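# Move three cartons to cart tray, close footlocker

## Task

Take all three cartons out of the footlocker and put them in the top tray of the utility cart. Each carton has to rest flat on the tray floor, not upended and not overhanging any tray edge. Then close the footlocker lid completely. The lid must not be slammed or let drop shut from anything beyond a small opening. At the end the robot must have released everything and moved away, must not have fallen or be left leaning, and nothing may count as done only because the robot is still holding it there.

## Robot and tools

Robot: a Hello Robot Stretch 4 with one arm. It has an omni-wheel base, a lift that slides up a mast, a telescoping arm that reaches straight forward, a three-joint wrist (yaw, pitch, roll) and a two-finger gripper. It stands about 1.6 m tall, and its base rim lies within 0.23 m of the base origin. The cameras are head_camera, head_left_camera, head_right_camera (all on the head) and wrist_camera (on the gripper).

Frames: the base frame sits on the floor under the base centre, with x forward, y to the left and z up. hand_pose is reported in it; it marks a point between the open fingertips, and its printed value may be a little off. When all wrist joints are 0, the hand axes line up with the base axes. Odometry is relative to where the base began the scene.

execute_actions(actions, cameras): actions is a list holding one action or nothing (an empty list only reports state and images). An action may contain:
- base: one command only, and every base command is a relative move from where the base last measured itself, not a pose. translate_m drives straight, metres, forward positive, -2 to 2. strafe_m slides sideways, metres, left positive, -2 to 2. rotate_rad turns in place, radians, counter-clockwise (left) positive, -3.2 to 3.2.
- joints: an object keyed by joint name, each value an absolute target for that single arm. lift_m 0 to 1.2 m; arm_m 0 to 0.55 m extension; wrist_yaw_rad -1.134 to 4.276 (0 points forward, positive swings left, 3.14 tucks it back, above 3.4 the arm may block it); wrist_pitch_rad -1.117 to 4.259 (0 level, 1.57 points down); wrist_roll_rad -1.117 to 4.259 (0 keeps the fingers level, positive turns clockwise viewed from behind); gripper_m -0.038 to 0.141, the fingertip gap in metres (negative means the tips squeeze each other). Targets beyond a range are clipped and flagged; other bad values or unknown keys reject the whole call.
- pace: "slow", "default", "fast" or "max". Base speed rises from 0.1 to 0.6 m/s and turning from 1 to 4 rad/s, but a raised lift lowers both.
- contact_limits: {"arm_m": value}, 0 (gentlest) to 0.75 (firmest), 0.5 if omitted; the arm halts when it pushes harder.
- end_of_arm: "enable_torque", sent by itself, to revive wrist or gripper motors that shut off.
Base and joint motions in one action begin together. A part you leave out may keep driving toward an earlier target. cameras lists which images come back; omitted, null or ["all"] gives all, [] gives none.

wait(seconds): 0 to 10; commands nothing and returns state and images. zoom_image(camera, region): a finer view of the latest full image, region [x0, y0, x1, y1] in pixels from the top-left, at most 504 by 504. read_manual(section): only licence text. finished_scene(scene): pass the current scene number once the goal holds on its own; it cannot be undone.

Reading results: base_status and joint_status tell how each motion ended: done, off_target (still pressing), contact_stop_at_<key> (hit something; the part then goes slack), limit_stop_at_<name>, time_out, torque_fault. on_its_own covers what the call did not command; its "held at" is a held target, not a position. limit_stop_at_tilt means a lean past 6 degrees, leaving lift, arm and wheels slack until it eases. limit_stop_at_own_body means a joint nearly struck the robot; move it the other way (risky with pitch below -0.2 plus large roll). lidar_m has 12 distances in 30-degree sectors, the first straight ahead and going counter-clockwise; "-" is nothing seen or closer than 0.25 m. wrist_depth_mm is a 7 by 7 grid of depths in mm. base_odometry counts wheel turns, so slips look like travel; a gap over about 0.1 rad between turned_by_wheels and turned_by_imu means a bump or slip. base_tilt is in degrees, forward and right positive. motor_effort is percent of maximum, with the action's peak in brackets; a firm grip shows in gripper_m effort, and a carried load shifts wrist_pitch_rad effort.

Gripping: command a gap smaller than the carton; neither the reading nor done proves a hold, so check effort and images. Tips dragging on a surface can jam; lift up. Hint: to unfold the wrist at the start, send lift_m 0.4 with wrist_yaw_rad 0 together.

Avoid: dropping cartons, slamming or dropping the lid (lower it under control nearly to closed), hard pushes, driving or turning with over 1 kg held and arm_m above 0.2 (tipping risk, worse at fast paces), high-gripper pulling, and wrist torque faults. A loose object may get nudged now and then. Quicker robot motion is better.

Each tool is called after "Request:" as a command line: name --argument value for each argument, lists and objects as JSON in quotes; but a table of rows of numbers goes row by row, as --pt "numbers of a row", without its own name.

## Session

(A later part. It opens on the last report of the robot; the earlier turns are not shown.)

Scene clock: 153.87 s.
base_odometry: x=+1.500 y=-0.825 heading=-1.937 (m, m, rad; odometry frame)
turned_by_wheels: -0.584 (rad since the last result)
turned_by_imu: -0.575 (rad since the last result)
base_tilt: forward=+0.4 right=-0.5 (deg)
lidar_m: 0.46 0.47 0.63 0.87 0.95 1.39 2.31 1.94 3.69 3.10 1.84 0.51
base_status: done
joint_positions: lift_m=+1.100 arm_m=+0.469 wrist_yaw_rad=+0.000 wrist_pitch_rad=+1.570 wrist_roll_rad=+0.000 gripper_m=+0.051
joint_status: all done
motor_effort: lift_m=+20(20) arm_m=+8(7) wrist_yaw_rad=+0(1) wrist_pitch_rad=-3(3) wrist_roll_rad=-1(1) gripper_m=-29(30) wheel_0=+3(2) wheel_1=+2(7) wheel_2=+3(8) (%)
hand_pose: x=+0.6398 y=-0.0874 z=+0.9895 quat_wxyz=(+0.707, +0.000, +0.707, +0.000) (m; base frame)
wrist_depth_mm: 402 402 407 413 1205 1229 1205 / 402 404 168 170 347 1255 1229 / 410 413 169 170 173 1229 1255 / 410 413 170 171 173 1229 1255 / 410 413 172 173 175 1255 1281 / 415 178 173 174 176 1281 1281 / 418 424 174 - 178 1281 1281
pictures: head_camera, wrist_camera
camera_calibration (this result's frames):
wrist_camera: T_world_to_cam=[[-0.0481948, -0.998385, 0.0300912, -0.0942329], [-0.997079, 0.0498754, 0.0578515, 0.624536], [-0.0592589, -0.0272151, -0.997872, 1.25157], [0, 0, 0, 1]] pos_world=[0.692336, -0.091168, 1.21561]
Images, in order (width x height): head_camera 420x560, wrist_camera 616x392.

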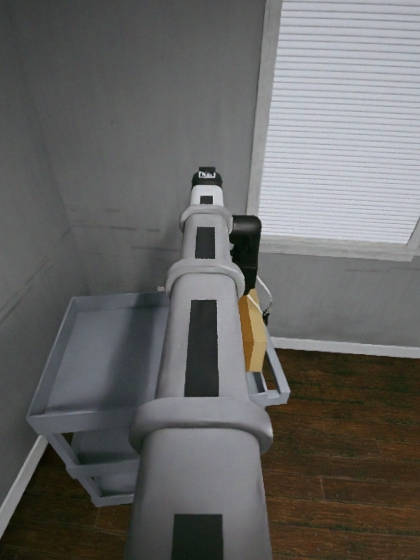

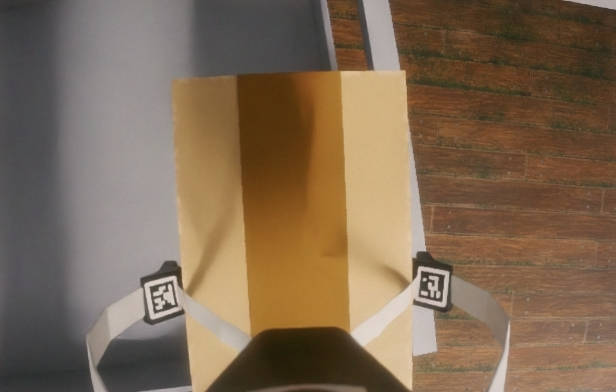

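Request:
execute_actions --actions '[{"base":{"rotate_rad":0.09},"joints":{"arm_m":0.52}}]' --cameras '["wrist_camera"]'

Scene clock: 158.87 s.
base_odometry: x=+1.500 y=-0.825 heading=-1.847 (m, m, rad; odometry frame)
turned_by_wheels: +0.090 (rad since the last result)
turned_by_imu: +0.088 (rad since the last result)
base_tilt: forward=+0.6 right=-0.3 (deg)
lidar_m: 0.46 0.45 0.85 0.86 1.00 1.55 2.04 1.94 3.91 3.08 1.76 0.50
base_status: done
joint_positions: lift_m=+1.100 arm_m=+0.519 wrist_yaw_rad=+0.000 wrist_pitch_rad=+1.570 wrist_roll_rad=+0.000 gripper_m=+0.051
joint_status: all done
motor_effort: lift_m=+20(20) arm_m=+8(8) wrist_yaw_rad=+0(0) wrist_pitch_rad=-3(3) wrist_roll_rad=+0(1) gripper_m=-30(30) wheel_0=-1(7) wheel_1=-3(7) wheel_2=+0(5) (%)
hand_pose: x=+0.6898 y=-0.0874 z=+0.9895 quat_wxyz=(+0.707, +0.000, +0.707, +0.000) (m; base frame)
wrist_depth_mm: 399 404 410 413 410 1255 1229 / 404 404 168 169 347 1229 1255 / 407 410 169 170 172 1255 1255 / 410 413 170 172 173 1229 1281 / 415 415 172 173 175 1255 1281 / 415 178 173 173 176 364 1308 / 418 424 174 - 178 1281 1281
pictures: wrist_camera
camera_calibration (this result's frames):
wrist_camera: T_world_to_cam=[[-0.0481788, -0.998385, 0.0300956, -0.0918401], [-0.997074, 0.0498622, 0.0579424, 0.674264], [-0.0593495, -0.0272159, -0.997866, 1.25459], [0, 0, 0, 1]] pos_world=[0.742325, -0.0911673, 1.2156]
Images, in order (width x height): wrist_camera 616x392.

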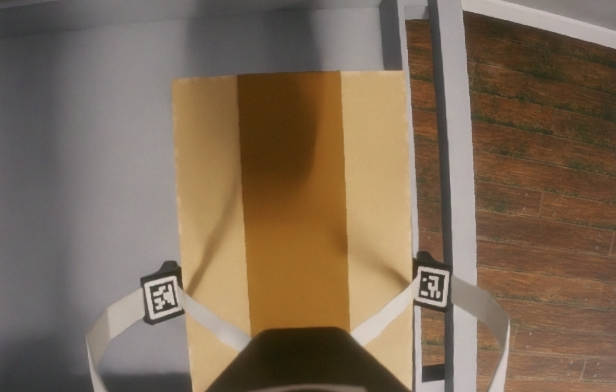

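Request:
execute_actions --actions '[{"joints":{"lift_m":0.986},"pace":"slow"}]' --cameras '[]'

Request:
execute_actions --actions '[{"joints":{"gripper_m":0.14}}]' --cameras '[]'

Request:
execute_actions --actions '[{"joints":{"lift_m":1.08},"pace":"fast"}]' --cameras '["wrist_camera"]'

Request:
execute_actions --actions '[{"base":{"rotate_rad":-2.69},"joints":{"arm_m":0.15},"pace":"fast"}]' --cameras '[]'

Request:
execute_actions --actions '[{"base":{"translate_m":1.69},"joints":{"lift_m":0.55},"pace":"max"}]' --cameras '[]'

Request:
execute_actions --actions '[{"base":{"rotate_rad":-0.74},"joints":{"arm_m":0.41,"wrist_roll_rad":0.48},"pace":"fast"}]' --cameras '["wrist_camera","head_camera"]'

Scene clock: 178.50 s.
base_odometry: x=+1.500 y=-0.825 heading=-1.847 (m, m, rad; odometry frame)
turned_by_wheels: +0.000 (rad since the last result)
turned_by_imu: +0.000 (rad since the last result)
base_tilt: forward=+0.6 right=-0.3 (deg)
lidar_m: 0.46 0.48 0.88 0.88 0.99 1.62 1.99 1.97 3.87 3.06 1.73 0.49
base_status: not commanded
joint_positions: lift_m=+0.986 arm_m=+0.519 wrist_yaw_rad=+0.000 wrist_pitch_rad=+1.570 wrist_roll_rad=+0.000 gripper_m=+0.051
joint_status: all done
motor_effort: lift_m=+15(17) arm_m=+8(8) wrist_yaw_rad=+0(0) wrist_pitch_rad=-4(3) wrist_roll_rad=+0(0) gripper_m=-29(29) wheel_0=-1(1) wheel_1=-3(3) wheel_2=-1(1) (%)
hand_pose: x=+0.6898 y=-0.0874 z=+0.8759 quat_wxyz=(+0.707, +0.000, +0.707, +0.000) (m; base frame)
wrist_depth_mm: 293 294 297 301 300 243 1138 / 294 296 168 169 272 253 1118 / 297 297 169 170 172 262 1098 / 300 300 170 171 174 265 1138 / 298 303 171 173 175 257 1118 / 303 178 173 174 176 246 1160 / 306 307 174 - 178 260 250
pictures: none
No camera images: the call's "cameras" was empty. Leave "cameras" out to get every camera's image.

Scene clock: 180.40 s.
base_odometry: x=+1.500 y=-0.825 heading=-1.847 (m, m, rad; odometry frame)
turned_by_wheels: +0.000 (rad since the last result)
turned_by_imu: +0.000 (rad since the last result)
base_tilt: forward=+0.5 right=-0.3 (deg)
lidar_m: 0.45 0.49 0.88 0.86 0.97 1.57 2.03 1.95 3.89 3.09 1.72 0.49
base_status: not commanded
joint_positions: lift_m=+0.986 arm_m=+0.519 wrist_yaw_rad=+0.000 wrist_pitch_rad=+1.570 wrist_roll_rad=+0.000 gripper_m=+0.140
joint_status: all done
motor_effort: lift_m=+15(15) arm_m=+8(8) wrist_yaw_rad=+0(1) wrist_pitch_rad=-5(7) wrist_roll_rad=-1(0) gripper_m=-1(28) wheel_0=-1(1) wheel_1=-2(3) wheel_2=+0(0) (%)
hand_pose: x=+0.6897 y=-0.0874 z=+0.8759 quat_wxyz=(+0.707, +0.000, +0.707, +0.000) (m; base frame)
wrist_depth_mm: 293 294 298 301 304 244 1118 / 294 297 297 186 300 252 1118 / 296 298 185 187 189 260 1138 / 300 301 187 188 191 266 1138 / 301 303 189 189 191 256 1138 / 306 303 190 189 193 258 1160 / 306 307 191 - 309 260 249
pictures: none
No camera images: the call's "cameras" was empty. Leave "cameras" out to get every camera's image.

Scene clock: 181.57 s.
base_odometry: x=+1.500 y=-0.825 heading=-1.847 (m, m, rad; odometry frame)
turned_by_wheels: +0.000 (rad since the last result)
turned_by_imu: +0.000 (rad since the last result)
base_tilt: forward=+0.6 right=-0.4 (deg)
lidar_m: 0.46 0.49 0.86 0.86 0.98 1.58 2.03 1.95 3.91 3.10 1.72 0.46
base_status: not commanded
joint_positions: lift_m=+1.080 arm_m=+0.519 wrist_yaw_rad=+0.000 wrist_pitch_rad=+1.570 wrist_roll_rad=+0.000 gripper_m=+0.140
joint_status: all done
motor_effort: lift_m=+20(22) arm_m=+8(8) wrist_yaw_rad=+1(0) wrist_pitch_rad=-4(5) wrist_roll_rad=-1(0) gripper_m=+0(0) wheel_0=-1(1) wheel_1=-3(3) wheel_2=+0(0) (%)
hand_pose: x=+0.6897 y=-0.0874 z=+0.9695 quat_wxyz=(+0.707, +0.000, +0.707, +0.000) (m; base frame)
wrist_depth_mm: 379 384 387 392 399 1205 1205 / 384 384 389 394 397 1205 1205 / 389 394 279 278 399 1229 1229 / 389 394 399 282 402 1205 1229 / 397 394 402 283 373 1205 1255 / 397 399 286 285 345 1229 1255 / 402 402 404 - 413 1229 1255
pictures: wrist_camera
camera_calibration (this result's frames):
wrist_camera: T_world_to_cam=[[-0.0481855, -0.998384, 0.030113, -0.0912562], [-0.997052, 0.0498797, 0.0583019, 0.67496], [-0.0597097, -0.0272149, -0.997845, 1.23488], [0, 0, 0, 1]] pos_world=[0.742308, -0.0911683, 1.19562]
Images, in order (width x height): wrist_camera 616x392.

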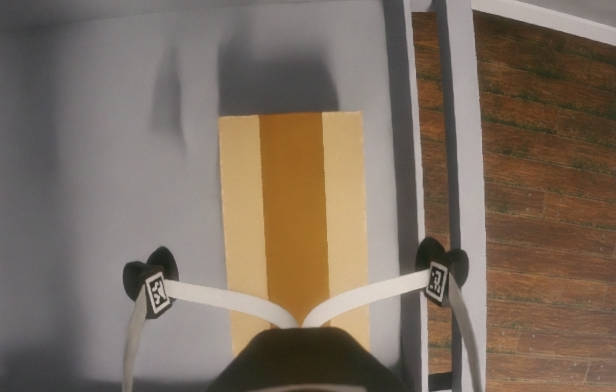

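Scene clock: 184.83 s.
base_odometry: x=+1.500 y=-0.825 heading=+1.747 (m, m, rad; odometry frame)
turned_by_wheels: -2.690 (rad since the last result)
turned_by_imu: -2.645 (rad since the last result)
base_tilt: forward=+0.5 right=-0.5 (deg)
lidar_m: 1.95 3.72 3.06 1.84 0.52 0.45 0.47 0.91 0.86 0.95 1.46 2.32
base_status: done
joint_positions: lift_m=+1.080 arm_m=+0.151 wrist_yaw_rad=+0.000 wrist_pitch_rad=+1.570 wrist_roll_rad=+0.000 gripper_m=+0.140
joint_status: all done
motor_effort: lift_m=+20(20) arm_m=-8(10) wrist_yaw_rad=+1(0) wrist_pitch_rad=-4(4) wrist_roll_rad=-1(1) gripper_m=+1(0) wheel_0=+1(5) wheel_1=+2(5) wheel_2=+3(8) (%)
hand_pose: x=+0.3225 y=-0.0874 z=+0.9695 quat_wxyz=(+0.707, +0.000, +0.707, +0.000) (m; base frame)
wrist_depth_mm: 1160 1138 1160 1205 1182 1205 1205 / 1160 1160 1182 1182 1205 1229 1255 / 1160 1160 1160 1205 1205 1229 1229 / 1160 1182 1205 1205 1229 1229 1229 / 1182 1182 1229 1205 1229 1229 1255 / 1205 1182 1008 1008 1229 1205 1229 / 1205 1205 1229 - 1229 1255 1160
pictures: none
No camera images: the call's "cameras" was empty. Leave "cameras" out to get every camera's image.

Scene clock: 191.37 s.
base_odometry: x=+1.204 y=+0.839 heading=+1.747 (m, m, rad; odometry frame)
turned_by_wheels: +0.000 (rad since the last result)
turned_by_imu: -0.008 (rad since the last result)
base_tilt: forward=+0.4 right=-0.5 (deg)
lidar_m: 0.50 0.61 2.87 2.40 2.83 2.74 2.09 1.90 1.87 1.25 0.35 0.35
base_status: done
joint_positions: lift_m=+0.550 arm_m=+0.151 wrist_yaw_rad=+0.000 wrist_pitch_rad=+1.570 wrist_roll_rad=+0.000 gripper_m=+0.140
joint_status: all done
motor_effort: lift_m=+16(19) arm_m=-7(8) wrist_yaw_rad=+1(1) wrist_pitch_rad=-4(4) wrist_roll_rad=-1(0) gripper_m=+0(1) wheel_0=+0(8) wheel_1=+2(8) wheel_2=+0(11) (%)
hand_pose: x=+0.3224 y=-0.0874 z=+0.4398 quat_wxyz=(+0.707, +0.000, +0.707, +0.000) (m; base frame)
wrist_depth_mm: 640 621 627 640 640 640 591 / 647 634 621 640 634 647 621 / 640 661 647 647 530 530 525 / 647 661 676 668 640 621 459 / 661 661 668 676 676 473 399 / 654 661 469 517 683 691 362 / 668 473 462 - 691 699 699
pictures: none
No camera images: the call's "cameras" was empty. Leave "cameras" out to get every camera's image.

Scene clock: 192.97 s.
base_odometry: x=+1.204 y=+0.839 heading=+1.007 (m, m, rad; odometry frame)
turned_by_wheels: -0.740 (rad since the last result)
turned_by_imu: -0.728 (rad since the last result)
base_tilt: forward=+0.6 right=-0.5 (deg)
lidar_m: 0.36 0.35 0.49 2.67 2.43 2.77 2.79 2.07 2.02 1.87 1.56 1.04
base_status: done
joint_positions: lift_m=+0.550 arm_m=+0.409 wrist_yaw_rad=+0.000 wrist_pitch_rad=+1.570 wrist_roll_rad=+0.480 gripper_m=+0.140
joint_status: all done
motor_effort: lift_m=+16(16) arm_m=+8(10) wrist_yaw_rad=+0(0) wrist_pitch_rad=-3(4) wrist_roll_rad=+1(4) gripper_m=+0(0) wheel_0=-3(8) wheel_1=+1(7) wheel_2=+0(12) (%)
hand_pose: x=+0.5798 y=-0.0874 z=+0.4398 quat_wxyz=(+0.687, +0.168, +0.687, -0.168) (m; base frame)
wrist_depth_mm: 291 325 647 654 654 661 668 / 319 397 647 654 676 668 676 / 407 569 627 661 676 668 676 / 564 640 627 668 668 683 683 / 634 647 530 654 683 683 691 / 640 647 521 332 683 699 699 / 634 640 647 - 691 699 699
pictures: head_camera, wrist_camera
camera_calibration (this result's frames):
wrist_camera: T_world_to_cam=[[-0.503379, -0.863556, 0.0296708, 0.195321], [-0.861615, 0.504239, 0.0579887, 0.557631], [-0.0650377, 0.00362549, -0.997876, 0.705565], [0, 0, 0, 1]] pos_world=[0.624672, -0.115067, 0.665934]
Images, in order (width x height): head_camera 420x560, wrist_camera 616x392.

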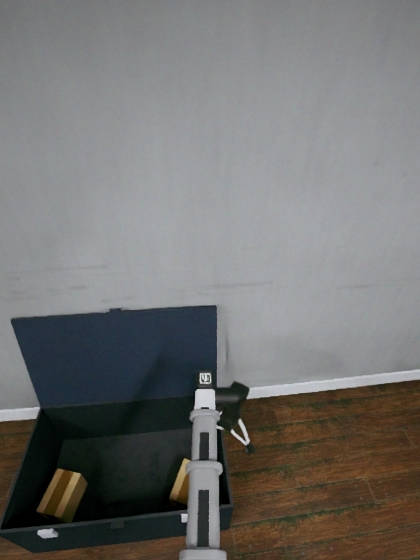

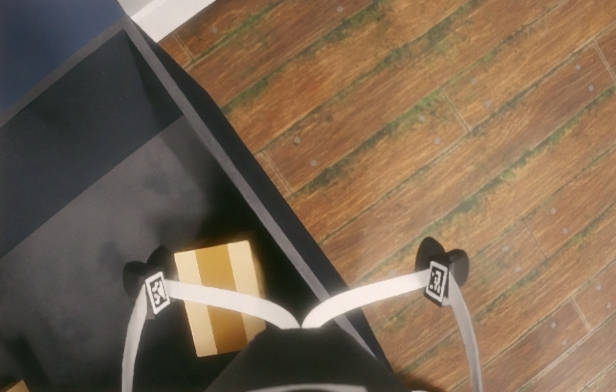

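Request:
execute_actions --actions '[{"base":{"rotate_rad":0.098},"joints":{"arm_m":0.375,"wrist_roll_rad":0.43},"pace":"fast"}]' --cameras '[]'

Request:
execute_actions --actions '[{"base":{"strafe_m":0.08},"joints":{"lift_m":0.5},"pace":"fast"}]' --cameras '["wrist_camera"]'

Scene clock: 201.93 s.
base_odometry: x=+1.204 y=+0.839 heading=+1.105 (m, m, rad; odometry frame)
turned_by_wheels: +0.098 (rad since the last result)
turned_by_imu: +0.097 (rad since the last result)
base_tilt: forward=+0.6 right=-0.5 (deg)
lidar_m: 0.36 0.36 0.52 2.87 2.41 2.91 2.80 2.07 1.97 1.85 1.40 0.36
base_status: done
joint_positions: lift_m=+0.550 arm_m=+0.376 wrist_yaw_rad=+0.000 wrist_pitch_rad=+1.570 wrist_roll_rad=+0.430 gripper_m=+0.140
joint_status: all done
motor_effort: lift_m=+16(16) arm_m=-7(8) wrist_yaw_rad=+2(1) wrist_pitch_rad=-4(3) wrist_roll_rad=-2(3) gripper_m=+1(2) wheel_0=+2(8) wheel_1=+2(5) wheel_2=+1(8) (%)
hand_pose: x=+0.5475 y=-0.0874 z=+0.4398 quat_wxyz=(+0.691, +0.151, +0.691, -0.151) (m; base frame)
wrist_depth_mm: 314 375 449 654 661 661 683 / 384 488 627 654 661 668 676 / 525 634 634 640 668 668 676 / 627 634 634 640 668 683 676 / 634 634 525 647 668 676 691 / 647 640 530 535 477 707 699 / 634 647 627 - 397 691 699
pictures: none
No camera images: the call's "cameras" was empty. Leave "cameras" out to get every camera's image.

Scene clock: 203.03 s.
base_odometry: x=+1.132 y=+0.875 heading=+1.105 (m, m, rad; odometry frame)
turned_by_wheels: +0.000 (rad since the last result)
turned_by_imu: +0.000 (rad since the last result)
base_tilt: forward=+0.5 right=-0.4 (deg)
lidar_m: 0.35 0.36 0.53 2.76 2.35 2.83 2.78 2.11 2.06 1.94 1.43 0.39
base_status: done
joint_positions: lift_m=+0.500 arm_m=+0.376 wrist_yaw_rad=+0.000 wrist_pitch_rad=+1.570 wrist_roll_rad=+0.430 gripper_m=+0.140
joint_status: all done
motor_effort: lift_m=+15(15) arm_m=-7(7) wrist_yaw_rad=+1(0) wrist_pitch_rad=-4(4) wrist_roll_rad=-1(1) gripper_m=+0(0) wheel_0=+1(10) wheel_1=-1(9) wheel_2=+0(0) (%)
hand_pose: x=+0.5475 y=-0.0874 z=+0.3899 quat_wxyz=(+0.691, +0.151, +0.691, -0.151) (m; base frame)
wrist_depth_mm: 312 368 477 452 615 615 615 / 382 484 580 585 355 627 627 / 521 574 585 591 368 621 634 / 580 585 591 477 442 634 627 / 591 585 585 480 585 349 640 / 597 597 603 477 433 324 647 / 597 597 609 - 364 307 647
pictures: wrist_camera
camera_calibration (this result's frames):
wrist_camera: T_world_to_cam=[[-0.460193, -0.887319, 0.0297819, 0.154744], [-0.885415, 0.461155, 0.0581036, 0.541853], [-0.0652905, 0.000369511, -0.997866, 0.6535], [0, 0, 0, 1]] pos_world=[0.593644, -0.112813, 0.616013]
Images, in order (width x height): wrist_camera 616x392.

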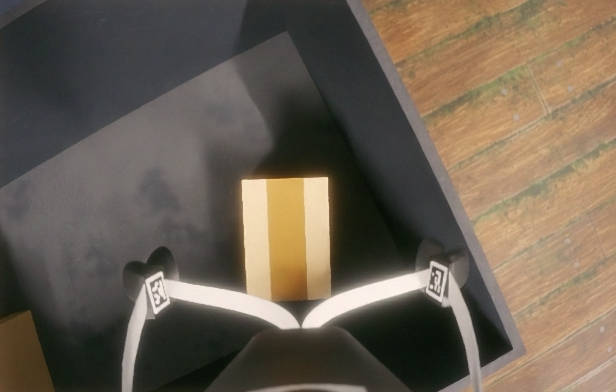

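Request:
execute_actions --actions '[{"base":{"strafe_m":0.018},"joints":{"lift_m":0.3,"arm_m":0.368,"wrist_roll_rad":0.44}}]' --cameras '["wrist_camera"]'

Scene clock: 210.07 s.
base_odometry: x=+1.116 y=+0.883 heading=+1.105 (m, m, rad; odometry frame)
turned_by_wheels: +0.000 (rad since the last result)
turned_by_imu: +0.000 (rad since the last result)
base_tilt: forward=+0.5 right=-0.4 (deg)
lidar_m: 0.36 0.36 0.49 2.76 2.34 2.80 2.80 2.11 2.08 1.95 1.37 0.39
base_status: done
joint_positions: lift_m=+0.300 arm_m=+0.369 wrist_yaw_rad=+0.000 wrist_pitch_rad=+1.570 wrist_roll_rad=+0.440 gripper_m=+0.140
joint_status: all done
motor_effort: lift_m=+15(15) arm_m=-8(10) wrist_yaw_rad=+1(0) wrist_pitch_rad=-4(4) wrist_roll_rad=+1(2) gripper_m=+1(0) wheel_0=+0(11) wheel_1=+0(12) wheel_2=+0(1) (%)
hand_pose: x=+0.5405 y=-0.0874 z=+0.1900 quat_wxyz=(+0.690, +0.154, +0.690, -0.154) (m; base frame)
wrist_depth_mm: 322 377 379 387 264 172 - / 377 379 382 384 314 193 153 / 382 384 387 392 392 224 172 / 382 384 389 276 397 260 193 / 387 387 392 277 399 285 213 / 392 389 277 276 370 320 247 / 389 392 399 - 340 285 254
pictures: wrist_camera
camera_calibration (this result's frames):
wrist_camera: T_world_to_cam=[[-0.468396, -0.883016, 0.0297916, 0.162283], [-0.881101, 0.469342, 0.058137, 0.545646], [-0.0653184, 0.000981744, -0.997864, 0.453571], [0, 0, 0, 1]] pos_world=[0.586409, -0.113242, 0.416045]
Images, in order (width x height): wrist_camera 616x392.

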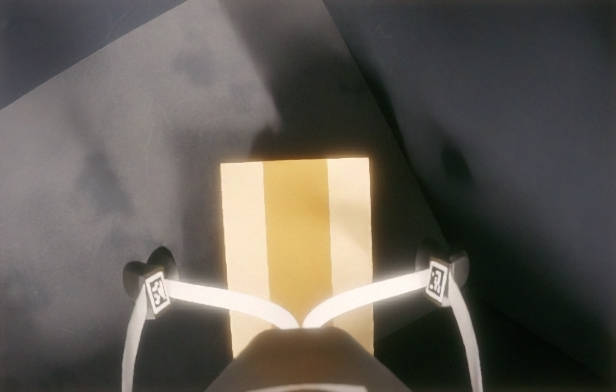

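Request:
execute_actions --actions '[{"joints":{"lift_m":0.213}}]' --cameras '[]'

Request:
execute_actions --actions '[{"joints":{"gripper_m":0.05}}]' --cameras '[]'

Request:
execute_actions --actions '[{"joints":{"lift_m":0.6}}]' --cameras '["wrist_camera"]'

Request:
execute_actions --actions '[{"base":{"rotate_rad":-2.36},"joints":{"arm_m":0.15,"wrist_roll_rad":0}}]' --cameras '[]'

Request:
execute_actions --actions '[{"base":{"translate_m":1.85},"joints":{"lift_m":1.13},"pace":"fast"}]' --cameras '[]'

Request:
execute_actions --actions '[{"base":{"rotate_rad":-0.585},"joints":{"arm_m":0.5}}]' --cameras '["wrist_camera","head_camera"]'

Scene clock: 225.90 s.
base_odometry: x=+1.116 y=+0.883 heading=+1.105 (m, m, rad; odometry frame)
turned_by_wheels: +0.000 (rad since the last result)
turned_by_imu: +0.000 (rad since the last result)
base_tilt: forward=+0.4 right=-0.5 (deg)
lidar_m: 0.35 0.38 0.50 2.77 2.31 2.80 2.80 2.14 2.09 1.97 1.39 0.40
base_status: not commanded
joint_positions: lift_m=+0.213 arm_m=+0.369 wrist_yaw_rad=+0.000 wrist_pitch_rad=+1.570 wrist_roll_rad=+0.440 gripper_m=+0.140
joint_status: all done
motor_effort: lift_m=+15(14) arm_m=-7(7) wrist_yaw_rad=+0(0) wrist_pitch_rad=-4(4) wrist_roll_rad=+1(1) gripper_m=+0(0) wheel_0=-1(0) wheel_1=+0(0) wheel_2=+0(0) (%)
hand_pose: x=+0.5405 y=-0.0874 z=+0.1030 quat_wxyz=(+0.690, +0.154, +0.690, -0.154) (m; base frame)
wrist_depth_mm: 289 294 298 301 263 172 - / 293 294 297 301 303 194 153 / 296 297 300 306 306 223 172 / 298 300 186 187 189 262 193 / 300 301 187 189 191 286 214 / 304 303 190 189 191 315 246 / 306 309 190 - 307 283 254
pictures: none
No camera images: the call's "cameras" was empty. Leave "cameras" out to get every camera's image.

Scene clock: 227.80 s.
base_odometry: x=+1.116 y=+0.883 heading=+1.105 (m, m, rad; odometry frame)
turned_by_wheels: +0.000 (rad since the last result)
turned_by_imu: +0.000 (rad since the last result)
base_tilt: forward=+0.5 right=-0.4 (deg)
lidar_m: 0.35 0.38 0.48 2.77 2.33 2.79 2.79 2.14 2.05 1.96 1.39 0.37
base_status: not commanded
joint_positions: lift_m=+0.213 arm_m=+0.369 wrist_yaw_rad=+0.000 wrist_pitch_rad=+1.570 wrist_roll_rad=+0.440 gripper_m=+0.051
joint_status: all done
motor_effort: lift_m=+16(16) arm_m=-8(7) wrist_yaw_rad=+0(1) wrist_pitch_rad=-4(5) wrist_roll_rad=+1(1) gripper_m=-29(32) wheel_0=+0(0) wheel_1=+0(1) wheel_2=+0(0) (%)
hand_pose: x=+0.5405 y=-0.0874 z=+0.1028 quat_wxyz=(+0.690, +0.154, +0.690, -0.154) (m; base frame)
wrist_depth_mm: 291 291 294 298 265 172 - / 293 293 298 300 303 193 154 / 293 297 298 301 304 224 173 / 297 298 169 170 174 263 193 / 300 300 171 173 175 309 216 / 301 178 173 174 177 279 246 / 306 306 174 - 179 291 253
pictures: none
No camera images: the call's "cameras" was empty. Leave "cameras" out to get every camera's image.

Scene clock: 230.37 s.
base_odometry: x=+1.116 y=+0.883 heading=+1.105 (m, m, rad; odometry frame)
turned_by_wheels: +0.000 (rad since the last result)
turned_by_imu: +0.000 (rad since the last result)
base_tilt: forward=+0.6 right=-0.4 (deg)
lidar_m: 0.36 0.38 0.50 2.77 2.32 2.78 2.79 2.13 2.07 1.95 1.37 0.39
base_status: not commanded
joint_positions: lift_m=+0.600 arm_m=+0.369 wrist_yaw_rad=+0.000 wrist_pitch_rad=+1.570 wrist_roll_rad=+0.440 gripper_m=+0.051
joint_status: all done
motor_effort: lift_m=+22(24) arm_m=-8(8) wrist_yaw_rad=+1(1) wrist_pitch_rad=-4(3) wrist_roll_rad=+1(1) gripper_m=-30(30) wheel_0=-1(1) wheel_1=+0(0) wheel_2=+0(0) (%)
hand_pose: x=+0.5405 y=-0.0874 z=+0.4893 quat_wxyz=(+0.690, +0.154, +0.690, -0.154) (m; base frame)
wrist_depth_mm: 343 382 496 517 707 707 715 / 394 500 676 676 723 715 723 / 530 676 683 676 442 715 723 / 676 676 170 171 173 732 732 / 683 676 171 173 175 741 732 / 654 178 173 174 176 392 750 / 609 699 175 - 178 759 750
pictures: wrist_camera
camera_calibration (this result's frames):
wrist_camera: T_world_to_cam=[[-0.468425, -0.883002, 0.0297585, 0.153402], [-0.881091, 0.469368, 0.0580748, 0.528278], [-0.0652478, 0.00098376, -0.997869, 0.752292], [0, 0, 0, 1]] pos_world=[0.586403, -0.113243, 0.715444]
Images, in order (width x height): wrist_camera 616x392.

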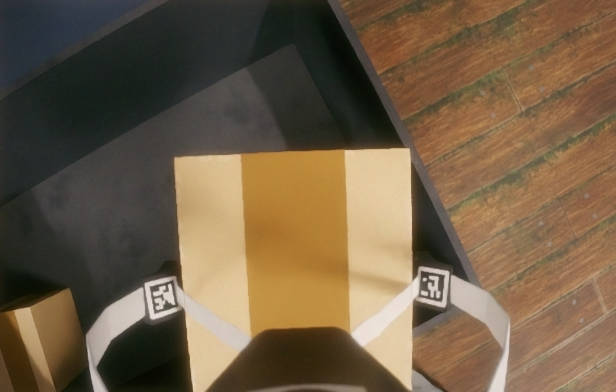

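Scene clock: 232.83 s.
base_odometry: x=+1.116 y=+0.883 heading=-1.254 (m, m, rad; odometry frame)
turned_by_wheels: -2.360 (rad since the last result)
turned_by_imu: -2.321 (rad since the last result)
base_tilt: forward=+0.7 right=-0.5 (deg)
lidar_m: 2.16 1.96 1.96 1.18 0.37 0.34 0.44 1.85 2.59 2.32 2.80 0.25
base_status: done
joint_positions: lift_m=+0.600 arm_m=+0.151 wrist_yaw_rad=+0.000 wrist_pitch_rad=+1.570 wrist_roll_rad=+0.000 gripper_m=+0.051
joint_status: all done
motor_effort: lift_m=+22(22) arm_m=-8(9) wrist_yaw_rad=+0(1) wrist_pitch_rad=-3(0) wrist_roll_rad=-1(5) gripper_m=-30(32) wheel_0=+2(5) wheel_1=+3(10) wheel_2=+1(9) (%)
hand_pose: x=+0.3226 y=-0.0874 z=+0.4894 quat_wxyz=(+0.707, +0.000, +0.707, +0.000) (m; base frame)
wrist_depth_mm: 683 691 691 691 699 715 707 / 676 683 715 707 715 732 723 / 691 707 707 707 723 723 741 / 699 699 170 171 174 723 741 / 707 707 171 172 175 741 750 / 699 179 173 174 176 741 759 / 715 512 175 - 179 741 759
pictures: none
No camera images: the call's "cameras" was empty. Leave "cameras" out to get every camera's image.

Scene clock: 238.73 s.
base_odometry: x=+1.692 y=-0.875 heading=-1.254 (m, m, rad; odometry frame)
turned_by_wheels: +0.000 (rad since the last result)
turned_by_imu: -0.009 (rad since the last result)
base_tilt: forward=+0.6 right=-0.5 (deg)
lidar_m: 0.25 0.69 0.69 0.80 1.37 2.19 2.02 3.33 3.07 1.69 0.46 0.25
base_status: done
joint_positions: lift_m=+1.130 arm_m=+0.151 wrist_yaw_rad=+0.000 wrist_pitch_rad=+1.570 wrist_roll_rad=+0.000 gripper_m=+0.051
joint_status: all done
motor_effort: lift_m=+22(23) arm_m=-7(8) wrist_yaw_rad=+0(0) wrist_pitch_rad=-3(1) wrist_roll_rad=-1(0) gripper_m=-31(31) wheel_0=+1(8) wheel_1=+2(11) wheel_2=+1(13) (%)
hand_pose: x=+0.3225 y=-0.0874 z=+1.0194 quat_wxyz=(+0.707, +0.000, +0.707, +0.000) (m; base frame)
wrist_depth_mm: 640 831 1182 442 445 449 452 / 723 991 1205 445 449 452 459 / 891 1229 1255 778 427 462 455 / 1078 1255 169 170 173 466 462 / 1205 1255 171 172 175 1308 723 / 1255 178 173 173 176 1281 1308 / 1229 1229 175 - 178 1308 1366
pictures: none
No camera images: the call's "cameras" was empty. Leave "cameras" out to get every camera's image.

Scene clock: 240.90 s.
base_odometry: x=+1.692 y=-0.875 heading=-1.839 (m, m, rad; odometry frame)
turned_by_wheels: -0.585 (rad since the last result)
turned_by_imu: -0.575 (rad since the last result)
base_tilt: forward=+0.6 right=-0.4 (deg)
lidar_m: 0.44 0.46 0.68 0.68 0.78 1.23 2.29 2.00 3.99 3.27 1.73 0.48
base_status: done
joint_positions: lift_m=+1.130 arm_m=+0.499 wrist_yaw_rad=+0.000 wrist_pitch_rad=+1.570 wrist_roll_rad=+0.000 gripper_m=+0.051
joint_status: all done
motor_effort: lift_m=+22(22) arm_m=+8(9) wrist_yaw_rad=+1(1) wrist_pitch_rad=-2(2) wrist_roll_rad=-1(1) gripper_m=-30(30) wheel_0=+2(6) wheel_1=+2(3) wheel_2=+2(7) (%)
hand_pose: x=+0.6699 y=-0.0874 z=+1.0194 quat_wxyz=(+0.708, +0.000, +0.707, +0.000) (m; base frame)
wrist_depth_mm: 421 430 436 442 445 445 397 / 433 433 439 442 445 445 394 / 436 442 442 445 334 334 402 / 439 442 170 171 173 338 413 / 442 445 171 173 175 340 418 / 436 179 172 174 177 342 421 / 421 452 174 - 178 442 424
pictures: head_camera, wrist_camera
camera_calibration (this result's frames):
wrist_camera: T_world_to_cam=[[-0.0481298, -0.998388, 0.030076, -0.0937103], [-0.9971, 0.049801, 0.0575378, 0.653137], [-0.0589429, -0.0272195, -0.99789, 1.28298], [0, 0, 0, 1]] pos_world=[0.722356, -0.0911641, 1.24551]
Images, in order (width x height): head_camera 420x560, wrist_camera 616x392.

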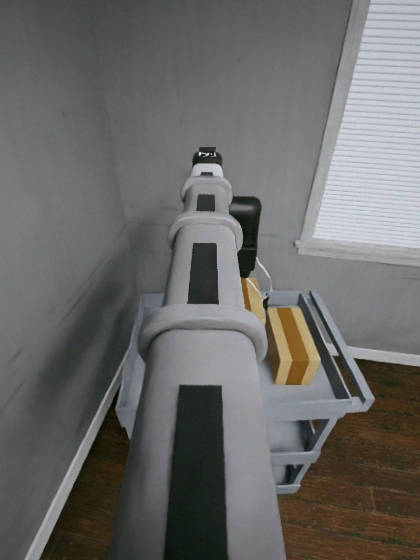

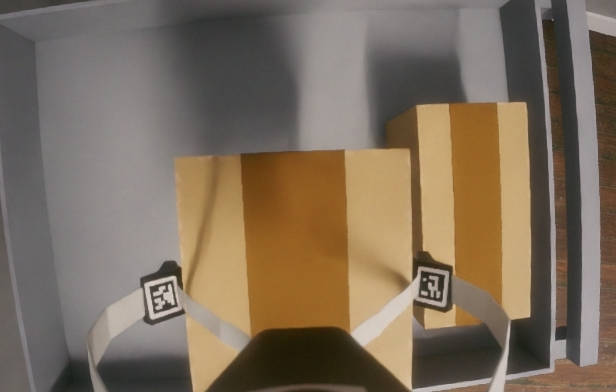

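Request:
execute_actions --actions '[{"base":{"rotate_rad":0.03},"joints":{"arm_m":0.52}}]' --cameras '[]'

Request:
execute_actions --actions '[{"joints":{"lift_m":0.986},"pace":"slow"}]' --cameras '["wrist_camera"]'

Request:
execute_actions --actions '[{"joints":{"gripper_m":0.14}}]' --cameras '[]'

Request:
execute_actions --actions '[{"joints":{"lift_m":1.08},"pace":"fast"}]' --cameras '["wrist_camera"]'

Request:
execute_actions --actions '[{"base":{"rotate_rad":-2.37},"joints":{"arm_m":0.15},"pace":"fast"}]' --cameras '[]'

Request:
execute_actions --actions '[{"base":{"translate_m":2.0},"joints":{"lift_m":0.55},"pace":"max"}]' --cameras '["head_right_camera"]'

Request:
execute_actions --actions '[{"base":{"rotate_rad":-0.94},"joints":{"arm_m":0.3,"wrist_roll_rad":0.25},"pace":"fast"}]' --cameras '[]'

Request:
execute_actions --actions '[{"base":{"strafe_m":0.16},"joints":{"arm_m":0.53},"pace":"fast"}]' --cameras '["wrist_camera","head_camera"]'

Scene clock: 263.37 s.
base_odometry: x=+1.692 y=-0.875 heading=-1.809 (m, m, rad; odometry frame)
turned_by_wheels: +0.030 (rad since the last result)
turned_by_imu: +0.029 (rad since the last result)
base_tilt: forward=+0.6 right=-0.5 (deg)
lidar_m: 0.43 0.48 0.67 0.68 0.78 1.29 2.30 2.03 4.08 3.13 1.74 0.47
base_status: done
joint_positions: lift_m=+1.130 arm_m=+0.519 wrist_yaw_rad=+0.000 wrist_pitch_rad=+1.570 wrist_roll_rad=+0.000 gripper_m=+0.051
joint_status: all done
motor_effort: lift_m=+22(22) arm_m=+8(11) wrist_yaw_rad=+1(1) wrist_pitch_rad=-3(3) wrist_roll_rad=+0(1) gripper_m=-31(29) wheel_0=-2(8) wheel_1=-3(5) wheel_2=+0(4) (%)
hand_pose: x=+0.6899 y=-0.0874 z=+1.0194 quat_wxyz=(+0.707, +0.000, +0.707, +0.000) (m; base frame)
wrist_depth_mm: 392 399 424 430 439 445 402 / 430 433 442 445 449 452 418 / 433 439 442 445 452 338 399 / 427 442 169 171 173 338 368 / 421 445 172 173 175 342 375 / 418 178 173 174 176 343 418 / 436 449 174 - 179 469 424
pictures: none
No camera images: the call's "cameras" was empty. Leave "cameras" out to get every camera's image.

Scene clock: 265.37 s.
base_odometry: x=+1.692 y=-0.875 heading=-1.809 (m, m, rad; odometry frame)
turned_by_wheels: +0.000 (rad since the last result)
turned_by_imu: +0.000 (rad since the last result)
base_tilt: forward=+0.6 right=-0.5 (deg)
lidar_m: 0.44 0.48 0.71 0.66 0.77 1.27 2.29 2.04 4.05 3.15 1.73 0.48
base_status: not commanded
joint_positions: lift_m=+0.986 arm_m=+0.519 wrist_yaw_rad=+0.000 wrist_pitch_rad=+1.570 wrist_roll_rad=+0.000 gripper_m=+0.051
joint_status: all done
motor_effort: lift_m=+16(22) arm_m=+7(8) wrist_yaw_rad=-1(0) wrist_pitch_rad=-3(3) wrist_roll_rad=+0(0) gripper_m=-31(31) wheel_0=-2(2) wheel_1=-3(3) wheel_2=+0(0) (%)
hand_pose: x=+0.6899 y=-0.0874 z=+0.8758 quat_wxyz=(+0.707, +0.000, +0.707, +0.000) (m; base frame)
wrist_depth_mm: 290 293 294 300 303 303 306 / 293 294 300 301 304 307 309 / 297 298 300 303 306 257 191 / 298 301 169 171 173 258 193 / 300 301 171 172 175 262 194 / 303 178 173 174 176 215 200 / 304 309 174 - 178 262 -
pictures: wrist_camera
camera_calibration (this result's frames):
wrist_camera: T_world_to_cam=[[-0.0481936, -0.998385, 0.0300829, -0.0883933], [-0.997089, 0.0498691, 0.0576813, 0.681182], [-0.0590883, -0.0272155, -0.997882, 1.141], [0, 0, 0, 1]] pos_world=[0.742358, -0.0911677, 1.10195]
Images, in order (width x height): wrist_camera 616x392.

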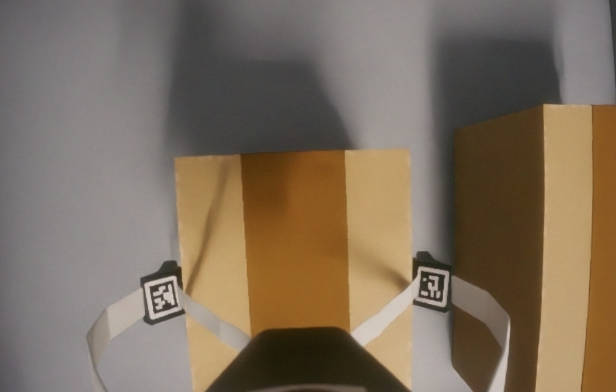

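Scene clock: 267.27 s.
base_odometry: x=+1.692 y=-0.875 heading=-1.809 (m, m, rad; odometry frame)
turned_by_wheels: +0.000 (rad since the last result)
turned_by_imu: +0.000 (rad since the last result)
base_tilt: forward=+0.5 right=-0.4 (deg)
lidar_m: 0.43 0.44 0.68 0.67 0.80 1.28 2.29 2.00 4.09 3.13 1.70 0.49
base_status: not commanded
joint_positions: lift_m=+0.986 arm_m=+0.519 wrist_yaw_rad=+0.000 wrist_pitch_rad=+1.570 wrist_roll_rad=+0.000 gripper_m=+0.140
joint_status: all done
motor_effort: lift_m=+16(16) arm_m=+8(8) wrist_yaw_rad=+1(1) wrist_pitch_rad=-5(6) wrist_roll_rad=+0(1) gripper_m=+0(29) wheel_0=-2(1) wheel_1=-3(3) wheel_2=+0(0) (%)
hand_pose: x=+0.6897 y=-0.0874 z=+0.8758 quat_wxyz=(+0.707, +0.000, +0.707, +0.000) (m; base frame)
wrist_depth_mm: 293 293 298 300 303 306 307 / 293 296 300 303 303 307 309 / 297 297 301 306 307 257 192 / 300 298 187 188 190 259 194 / 300 303 188 189 192 243 196 / 304 304 189 190 193 245 197 / 306 309 191 - 315 241 -
pictures: none
No camera images: the call's "cameras" was empty. Leave "cameras" out to get every camera's image.

Scene clock: 268.43 s.
base_odometry: x=+1.692 y=-0.875 heading=-1.809 (m, m, rad; odometry frame)
turned_by_wheels: +0.000 (rad since the last result)
turned_by_imu: +0.000 (rad since the last result)
base_tilt: forward=+0.5 right=-0.5 (deg)
lidar_m: 0.44 0.46 0.69 0.68 0.81 1.27 2.30 2.02 4.07 3.13 1.70 0.48
base_status: not commanded
joint_positions: lift_m=+1.080 arm_m=+0.519 wrist_yaw_rad=+0.000 wrist_pitch_rad=+1.570 wrist_roll_rad=+0.000 gripper_m=+0.140
joint_status: all done
motor_effort: lift_m=+20(23) arm_m=+8(8) wrist_yaw_rad=+1(0) wrist_pitch_rad=-5(5) wrist_roll_rad=-1(0) gripper_m=-1(0) wheel_0=-2(2) wheel_1=-3(3) wheel_2=+0(0) (%)
hand_pose: x=+0.6897 y=-0.0874 z=+0.9695 quat_wxyz=(+0.707, +0.000, +0.707, +0.000) (m; base frame)
wrist_depth_mm: 379 384 389 392 397 397 399 / 387 389 392 394 399 404 402 / 389 392 392 397 404 287 289 / 389 394 394 283 402 289 291 / 392 399 399 283 404 290 293 / 397 399 286 285 402 291 296 / 402 402 407 - 418 297 297
pictures: wrist_camera
camera_calibration (this result's frames):
wrist_camera: T_world_to_cam=[[-0.0481892, -0.998384, 0.0301126, -0.0912521], [-0.997052, 0.0498831, 0.0582927, 0.674992], [-0.0597006, -0.0272147, -0.997845, 1.23488], [0, 0, 0, 1]] pos_world=[0.742328, -0.0911685, 1.19562]
Images, in order (width x height): wrist_camera 616x392.

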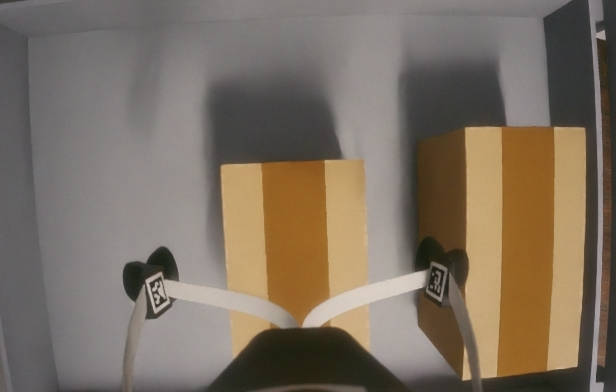

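Scene clock: 271.47 s.
base_odometry: x=+1.692 y=-0.875 heading=+2.105 (m, m, rad; odometry frame)
turned_by_wheels: -2.369 (rad since the last result)
turned_by_imu: -2.330 (rad since the last result)
base_tilt: forward=+0.5 right=-0.5 (deg)
lidar_m: 2.25 3.26 2.25 0.55 0.46 0.44 0.73 0.67 0.72 0.93 2.11 2.02
base_status: done
joint_positions: lift_m=+1.080 arm_m=+0.151 wrist_yaw_rad=+0.000 wrist_pitch_rad=+1.570 wrist_roll_rad=+0.000 gripper_m=+0.140
joint_status: all done
motor_effort: lift_m=+20(20) arm_m=-7(7) wrist_yaw_rad=+1(1) wrist_pitch_rad=-4(4) wrist_roll_rad=-1(1) gripper_m=+0(1) wheel_0=+3(6) wheel_1=+4(4) wheel_2=+1(8) (%)
hand_pose: x=+0.3225 y=-0.0874 z=+0.9695 quat_wxyz=(+0.707, +0.000, +0.707, +0.000) (m; base frame)
wrist_depth_mm: 1160 1160 1160 1182 1182 1205 1229 / 1138 1138 1182 1205 1205 1205 1205 / 1138 1160 1182 1205 1205 1229 1229 / 1182 1160 1182 1229 1205 1255 1229 / 1182 1182 1205 1205 1229 1255 1255 / 1205 1182 1008 1008 1229 1229 1255 / 1025 1205 1205 - 1255 1229 1118
pictures: none
No camera images: the call's "cameras" was empty. Leave "cameras" out to get every camera's image.

Scene clock: 278.90 s.
base_odometry: x=+0.674 y=+0.846 heading=+2.105 (m, m, rad; odometry frame)
turned_by_wheels: +0.000 (rad since the last result)
turned_by_imu: -0.009 (rad since the last result)
base_tilt: forward=+0.6 right=-0.5 (deg)
lidar_m: 1.58 2.39 1.88 2.11 2.57 2.14 2.20 2.36 1.85 0.59 0.54 0.59
base_status: done
joint_positions: lift_m=+0.550 arm_m=+0.151 wrist_yaw_rad=+0.000 wrist_pitch_rad=+1.570 wrist_roll_rad=+0.000 gripper_m=+0.140
joint_status: all done
motor_effort: lift_m=+16(19) arm_m=-7(8) wrist_yaw_rad=+2(1) wrist_pitch_rad=-4(4) wrist_roll_rad=+0(1) gripper_m=+0(1) wheel_0=+2(5) wheel_1=+1(7) wheel_2=+1(11) (%)
hand_pose: x=+0.3224 y=-0.0874 z=+0.4398 quat_wxyz=(+0.707, +0.000, +0.707, +0.000) (m; base frame)
wrist_depth_mm: 640 640 647 654 668 661 668 / 647 640 654 661 668 668 404 / 654 654 654 661 668 603 439 / 647 668 661 676 676 676 521 / 654 661 676 676 683 683 621 / 661 654 469 521 676 691 699 / 668 480 462 - 691 691 707
pictures: head_right_camera
Images, in order (width x height): head_right_camera 420x672.

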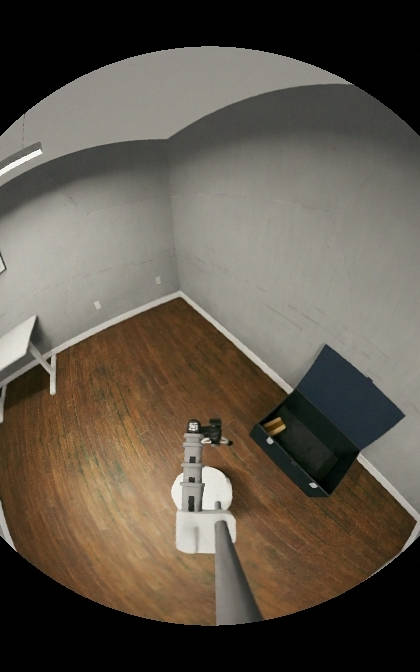

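Scene clock: 280.30 s.
base_odometry: x=+0.674 y=+0.846 heading=+1.165 (m, m, rad; odometry frame)
turned_by_wheels: -0.940 (rad since the last result)
turned_by_imu: -0.925 (rad since the last result)
base_tilt: forward=+0.5 right=-0.4 (deg)
lidar_m: 0.58 0.61 1.70 2.39 1.87 2.34 2.56 2.17 2.35 2.31 0.79 0.59
base_status: done
joint_positions: lift_m=+0.550 arm_m=+0.299 wrist_yaw_rad=+0.000 wrist_pitch_rad=+1.570 wrist_roll_rad=+0.250 gripper_m=+0.140
joint_status: all done
motor_effort: lift_m=+16(16) arm_m=+8(9) wrist_yaw_rad=+0(0) wrist_pitch_rad=-3(3) wrist_roll_rad=+1(5) gripper_m=+0(1) wheel_0=-3(12) wheel_1=+1(9) wheel_2=-3(11) (%)
hand_pose: x=+0.4699 y=-0.0874 z=+0.4398 quat_wxyz=(+0.702, +0.088, +0.701, -0.088) (m; base frame)
wrist_depth_mm: 449 504 621 627 640 640 603 / 424 508 634 634 449 500 668 / 404 535 402 603 676 683 683 / 647 654 676 668 668 691 683 / 661 661 661 668 683 683 691 / 661 661 668 668 691 691 707 / 661 668 676 - 691 691 707
pictures: none
No camera images: the call's "cameras" was empty. Leave "cameras" out to get every camera's image.

Scene clock: 281.83 s.
base_odometry: x=+0.527 y=+0.909 heading=+1.165 (m, m, rad; odometry frame)
turned_by_wheels: +0.000 (rad since the last result)
turned_by_imu: +0.000 (rad since the last result)
base_tilt: forward=+0.5 right=-0.6 (deg)
lidar_m: 0.53 1.21 1.67 2.23 1.75 2.17 2.55 2.24 2.37 2.50 0.80 0.58
base_status: done
joint_positions: lift_m=+0.550 arm_m=+0.529 wrist_yaw_rad=+0.000 wrist_pitch_rad=+1.570 wrist_roll_rad=+0.250 gripper_m=+0.140
joint_status: all done
motor_effort: lift_m=+17(16) arm_m=+8(8) wrist_yaw_rad=+1(1) wrist_pitch_rad=-3(4) wrist_roll_rad=+1(1) gripper_m=+0(0) wheel_0=+2(12) wheel_1=-1(14) wheel_2=+0(1) (%)
hand_pose: x=+0.6998 y=-0.0874 z=+0.4398 quat_wxyz=(+0.702, +0.088, +0.701, -0.088) (m; base frame)
wrist_depth_mm: 640 634 580 627 634 640 654 / 634 640 627 627 647 647 654 / 640 654 525 525 640 661 661 / 647 661 477 525 661 654 654 / 654 661 469 647 609 473 415 / 661 676 382 410 355 364 691 / 661 668 676 - 699 699 707
pictures: head_camera, wrist_camera
camera_calibration (this result's frames):
wrist_camera: T_world_to_cam=[[-0.293217, -0.955579, 0.0298691, 0.100509], [-0.953892, 0.29451, 0.0579162, 0.70728], [-0.0641403, -0.0115098, -0.997875, 0.711412], [0, 0, 0, 1]] pos_world=[0.74977, -0.104069, 0.665934]
Images, in order (width x height): head_camera 420x560, wrist_camera 616x392.

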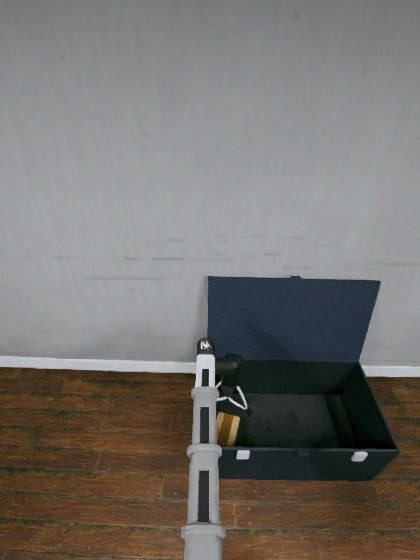

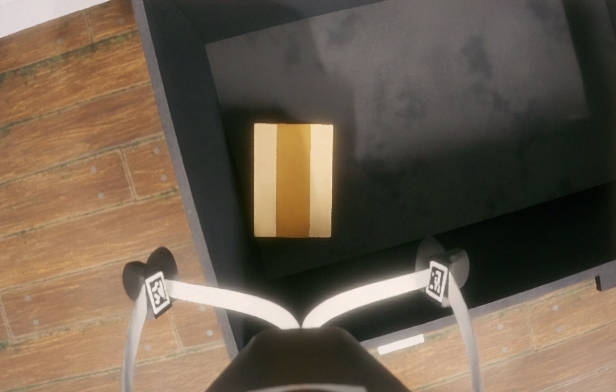

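Request:
execute_actions --actions '[{"base":{"translate_m":0.068},"joints":{"wrist_roll_rad":0.3,"gripper_m":0.132}}]' --cameras '[]'

Request:
execute_actions --actions '[{"base":{"strafe_m":-0.016},"joints":{"lift_m":0.49}}]' --cameras '["wrist_camera"]'

Scene clock: 291.73 s.
base_odometry: x=+0.554 y=+0.972 heading=+1.165 (m, m, rad; odometry frame)
turned_by_wheels: +0.000 (rad since the last result)
turned_by_imu: +0.000 (rad since the last result)
base_tilt: forward=+0.6 right=-0.5 (deg)
lidar_m: 0.51 1.13 1.60 2.21 1.81 2.18 2.65 2.30 2.45 2.50 0.70 0.51
base_status: done
joint_positions: lift_m=+0.550 arm_m=+0.529 wrist_yaw_rad=+0.000 wrist_pitch_rad=+1.570 wrist_roll_rad=+0.300 gripper_m=+0.132
joint_status: all done
motor_effort: lift_m=+16(16) arm_m=+8(8) wrist_yaw_rad=+0(0) wrist_pitch_rad=-3(4) wrist_roll_rad=+1(2) gripper_m=+0(1) wheel_0=+0(5) wheel_1=+1(10) wheel_2=-1(9) (%)
hand_pose: x=+0.6998 y=-0.0874 z=+0.4398 quat_wxyz=(+0.700, +0.106, +0.699, -0.105) (m; base frame)
wrist_depth_mm: 559 413 439 530 634 640 640 / 634 640 585 634 640 647 647 / 647 640 574 634 647 654 654 / 647 654 473 525 654 647 661 / 654 661 439 525 661 627 544 / 661 661 377 559 488 433 402 / 668 668 683 - 410 359 707
pictures: none
No camera images: the call's "cameras" was empty. Leave "cameras" out to get every camera's image.

Scene clock: 292.90 s.
base_odometry: x=+0.568 y=+0.966 heading=+1.165 (m, m, rad; odometry frame)
turned_by_wheels: +0.000 (rad since the last result)
turned_by_imu: +0.000 (rad since the last result)
base_tilt: forward=+0.5 right=-0.4 (deg)
lidar_m: 0.47 1.14 1.60 2.26 1.83 2.24 2.63 2.29 2.48 2.48 0.71 0.53
base_status: done
joint_positions: lift_m=+0.490 arm_m=+0.529 wrist_yaw_rad=+0.000 wrist_pitch_rad=+1.570 wrist_roll_rad=+0.300 gripper_m=+0.132
joint_status: all done
motor_effort: lift_m=+15(17) arm_m=+8(8) wrist_yaw_rad=+0(1) wrist_pitch_rad=-3(3) wrist_roll_rad=+1(1) gripper_m=+0(0) wheel_0=-1(10) wheel_1=-2(12) wheel_2=+0(1) (%)
hand_pose: x=+0.6998 y=-0.0874 z=+0.3800 quat_wxyz=(+0.700, +0.106, +0.699, -0.105) (m; base frame)
wrist_depth_mm: 554 340 436 539 574 585 591 / 585 325 569 580 585 580 585 / 580 322 580 580 585 591 597 / 591 338 473 469 591 597 597 / 591 609 430 469 597 597 544 / 603 609 306 473 484 436 402 / 597 609 296 - 410 345 324
pictures: wrist_camera
camera_calibration (this result's frames):
wrist_camera: T_world_to_cam=[[-0.340541, -0.939757, 0.0298259, 0.136822], [-0.938006, 0.341745, 0.0579306, 0.703775], [-0.0646335, -0.00824914, -0.997875, 0.652302], [0, 0, 0, 1]] pos_world=[0.748899, -0.106551, 0.606065]
Images, in order (width x height): wrist_camera 616x392.

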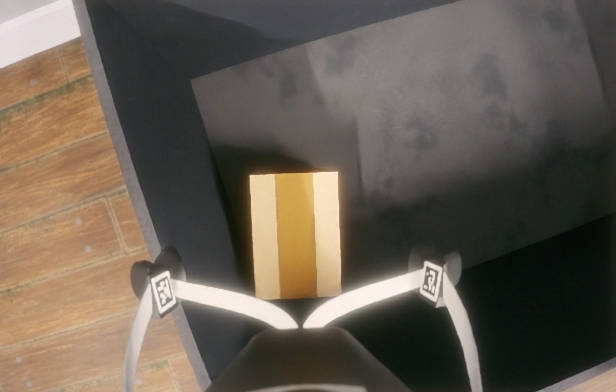

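Request:
execute_actions --actions '[]'

Scene clock: 317.40 s.
base_odometry: x=+0.568 y=+0.966 heading=+1.165 (m, m, rad; odometry frame)
turned_by_wheels: +0.000 (rad since the last result)
turned_by_imu: +0.000 (rad since the last result)
base_tilt: forward=+0.6 right=-0.4 (deg)
lidar_m: 0.50 1.14 1.59 2.25 1.80 2.27 2.63 2.33 2.46 2.48 0.71 0.53
base_status: done
joint_positions: lift_m=+0.490 arm_m=+0.529 wrist_yaw_rad=+0.000 wrist_pitch_rad=+1.570 wrist_roll_rad=+0.300 gripper_m=+0.132
joint_status: all done
motor_effort: lift_m=+15(17) arm_m=+7(8) wrist_yaw_rad=+1(1) wrist_pitch_rad=-3(3) wrist_roll_rad=+1(1) gripper_m=+1(0) wheel_0=-1(10) wheel_1=-2(12) wheel_2=+0(1) (%)
hand_pose: x=+0.6998 y=-0.0874 z=+0.3800 quat_wxyz=(+0.700, +0.106, +0.699, -0.105) (m; base frame)
wrist_depth_mm: 554 338 439 530 580 580 591 / 574 324 569 574 585 585 591 / 580 324 580 580 585 591 597 / 591 338 477 466 591 597 597 / 591 597 430 473 591 597 539 / 597 603 303 469 488 430 402 / 609 609 296 - 410 347 322
pictures: head_camera, head_left_camera, head_right_camera, wrist_camera
camera_calibration (this result's frames):
wrist_camera: T_world_to_cam=[[-0.340541, -0.939757, 0.0298259, 0.136822], [-0.938006, 0.341745, 0.0579306, 0.703776], [-0.0646335, -0.00824913, -0.997875, 0.652302], [0, 0, 0, 1]] pos_world=[0.7489, -0.106551, 0.606065]
Images, in order (width x height): head_camera 420x560, head_left_camera 420x672, head_right_camera 420x672, wrist_camera 616x392.

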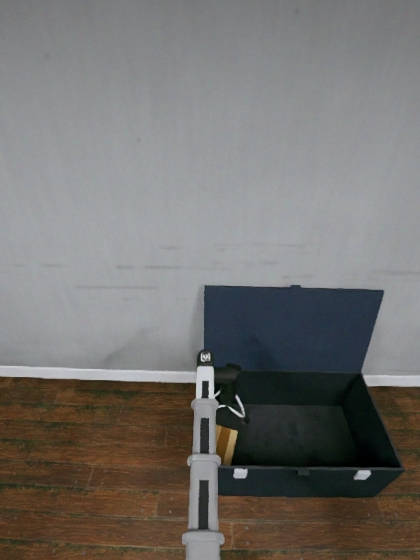

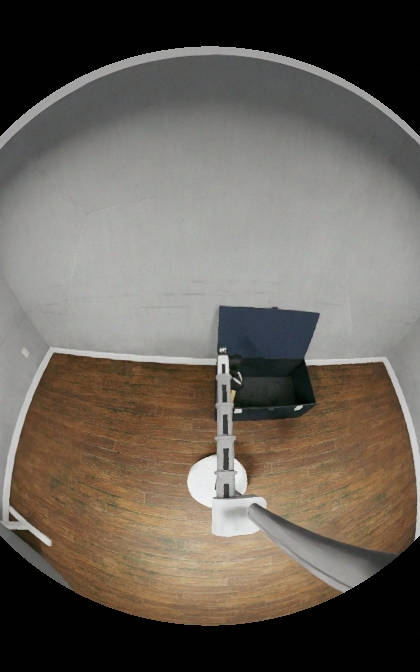

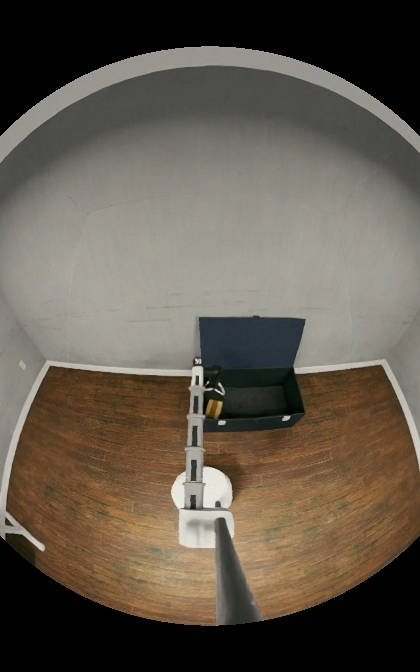

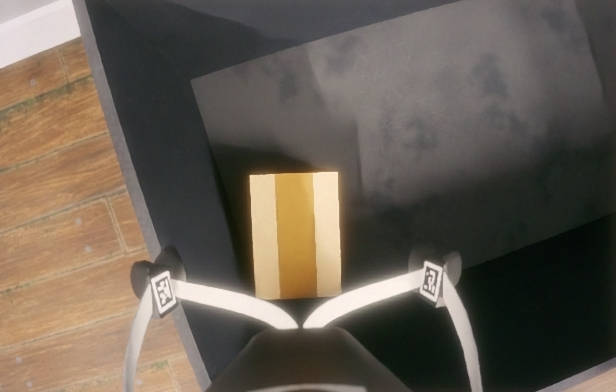

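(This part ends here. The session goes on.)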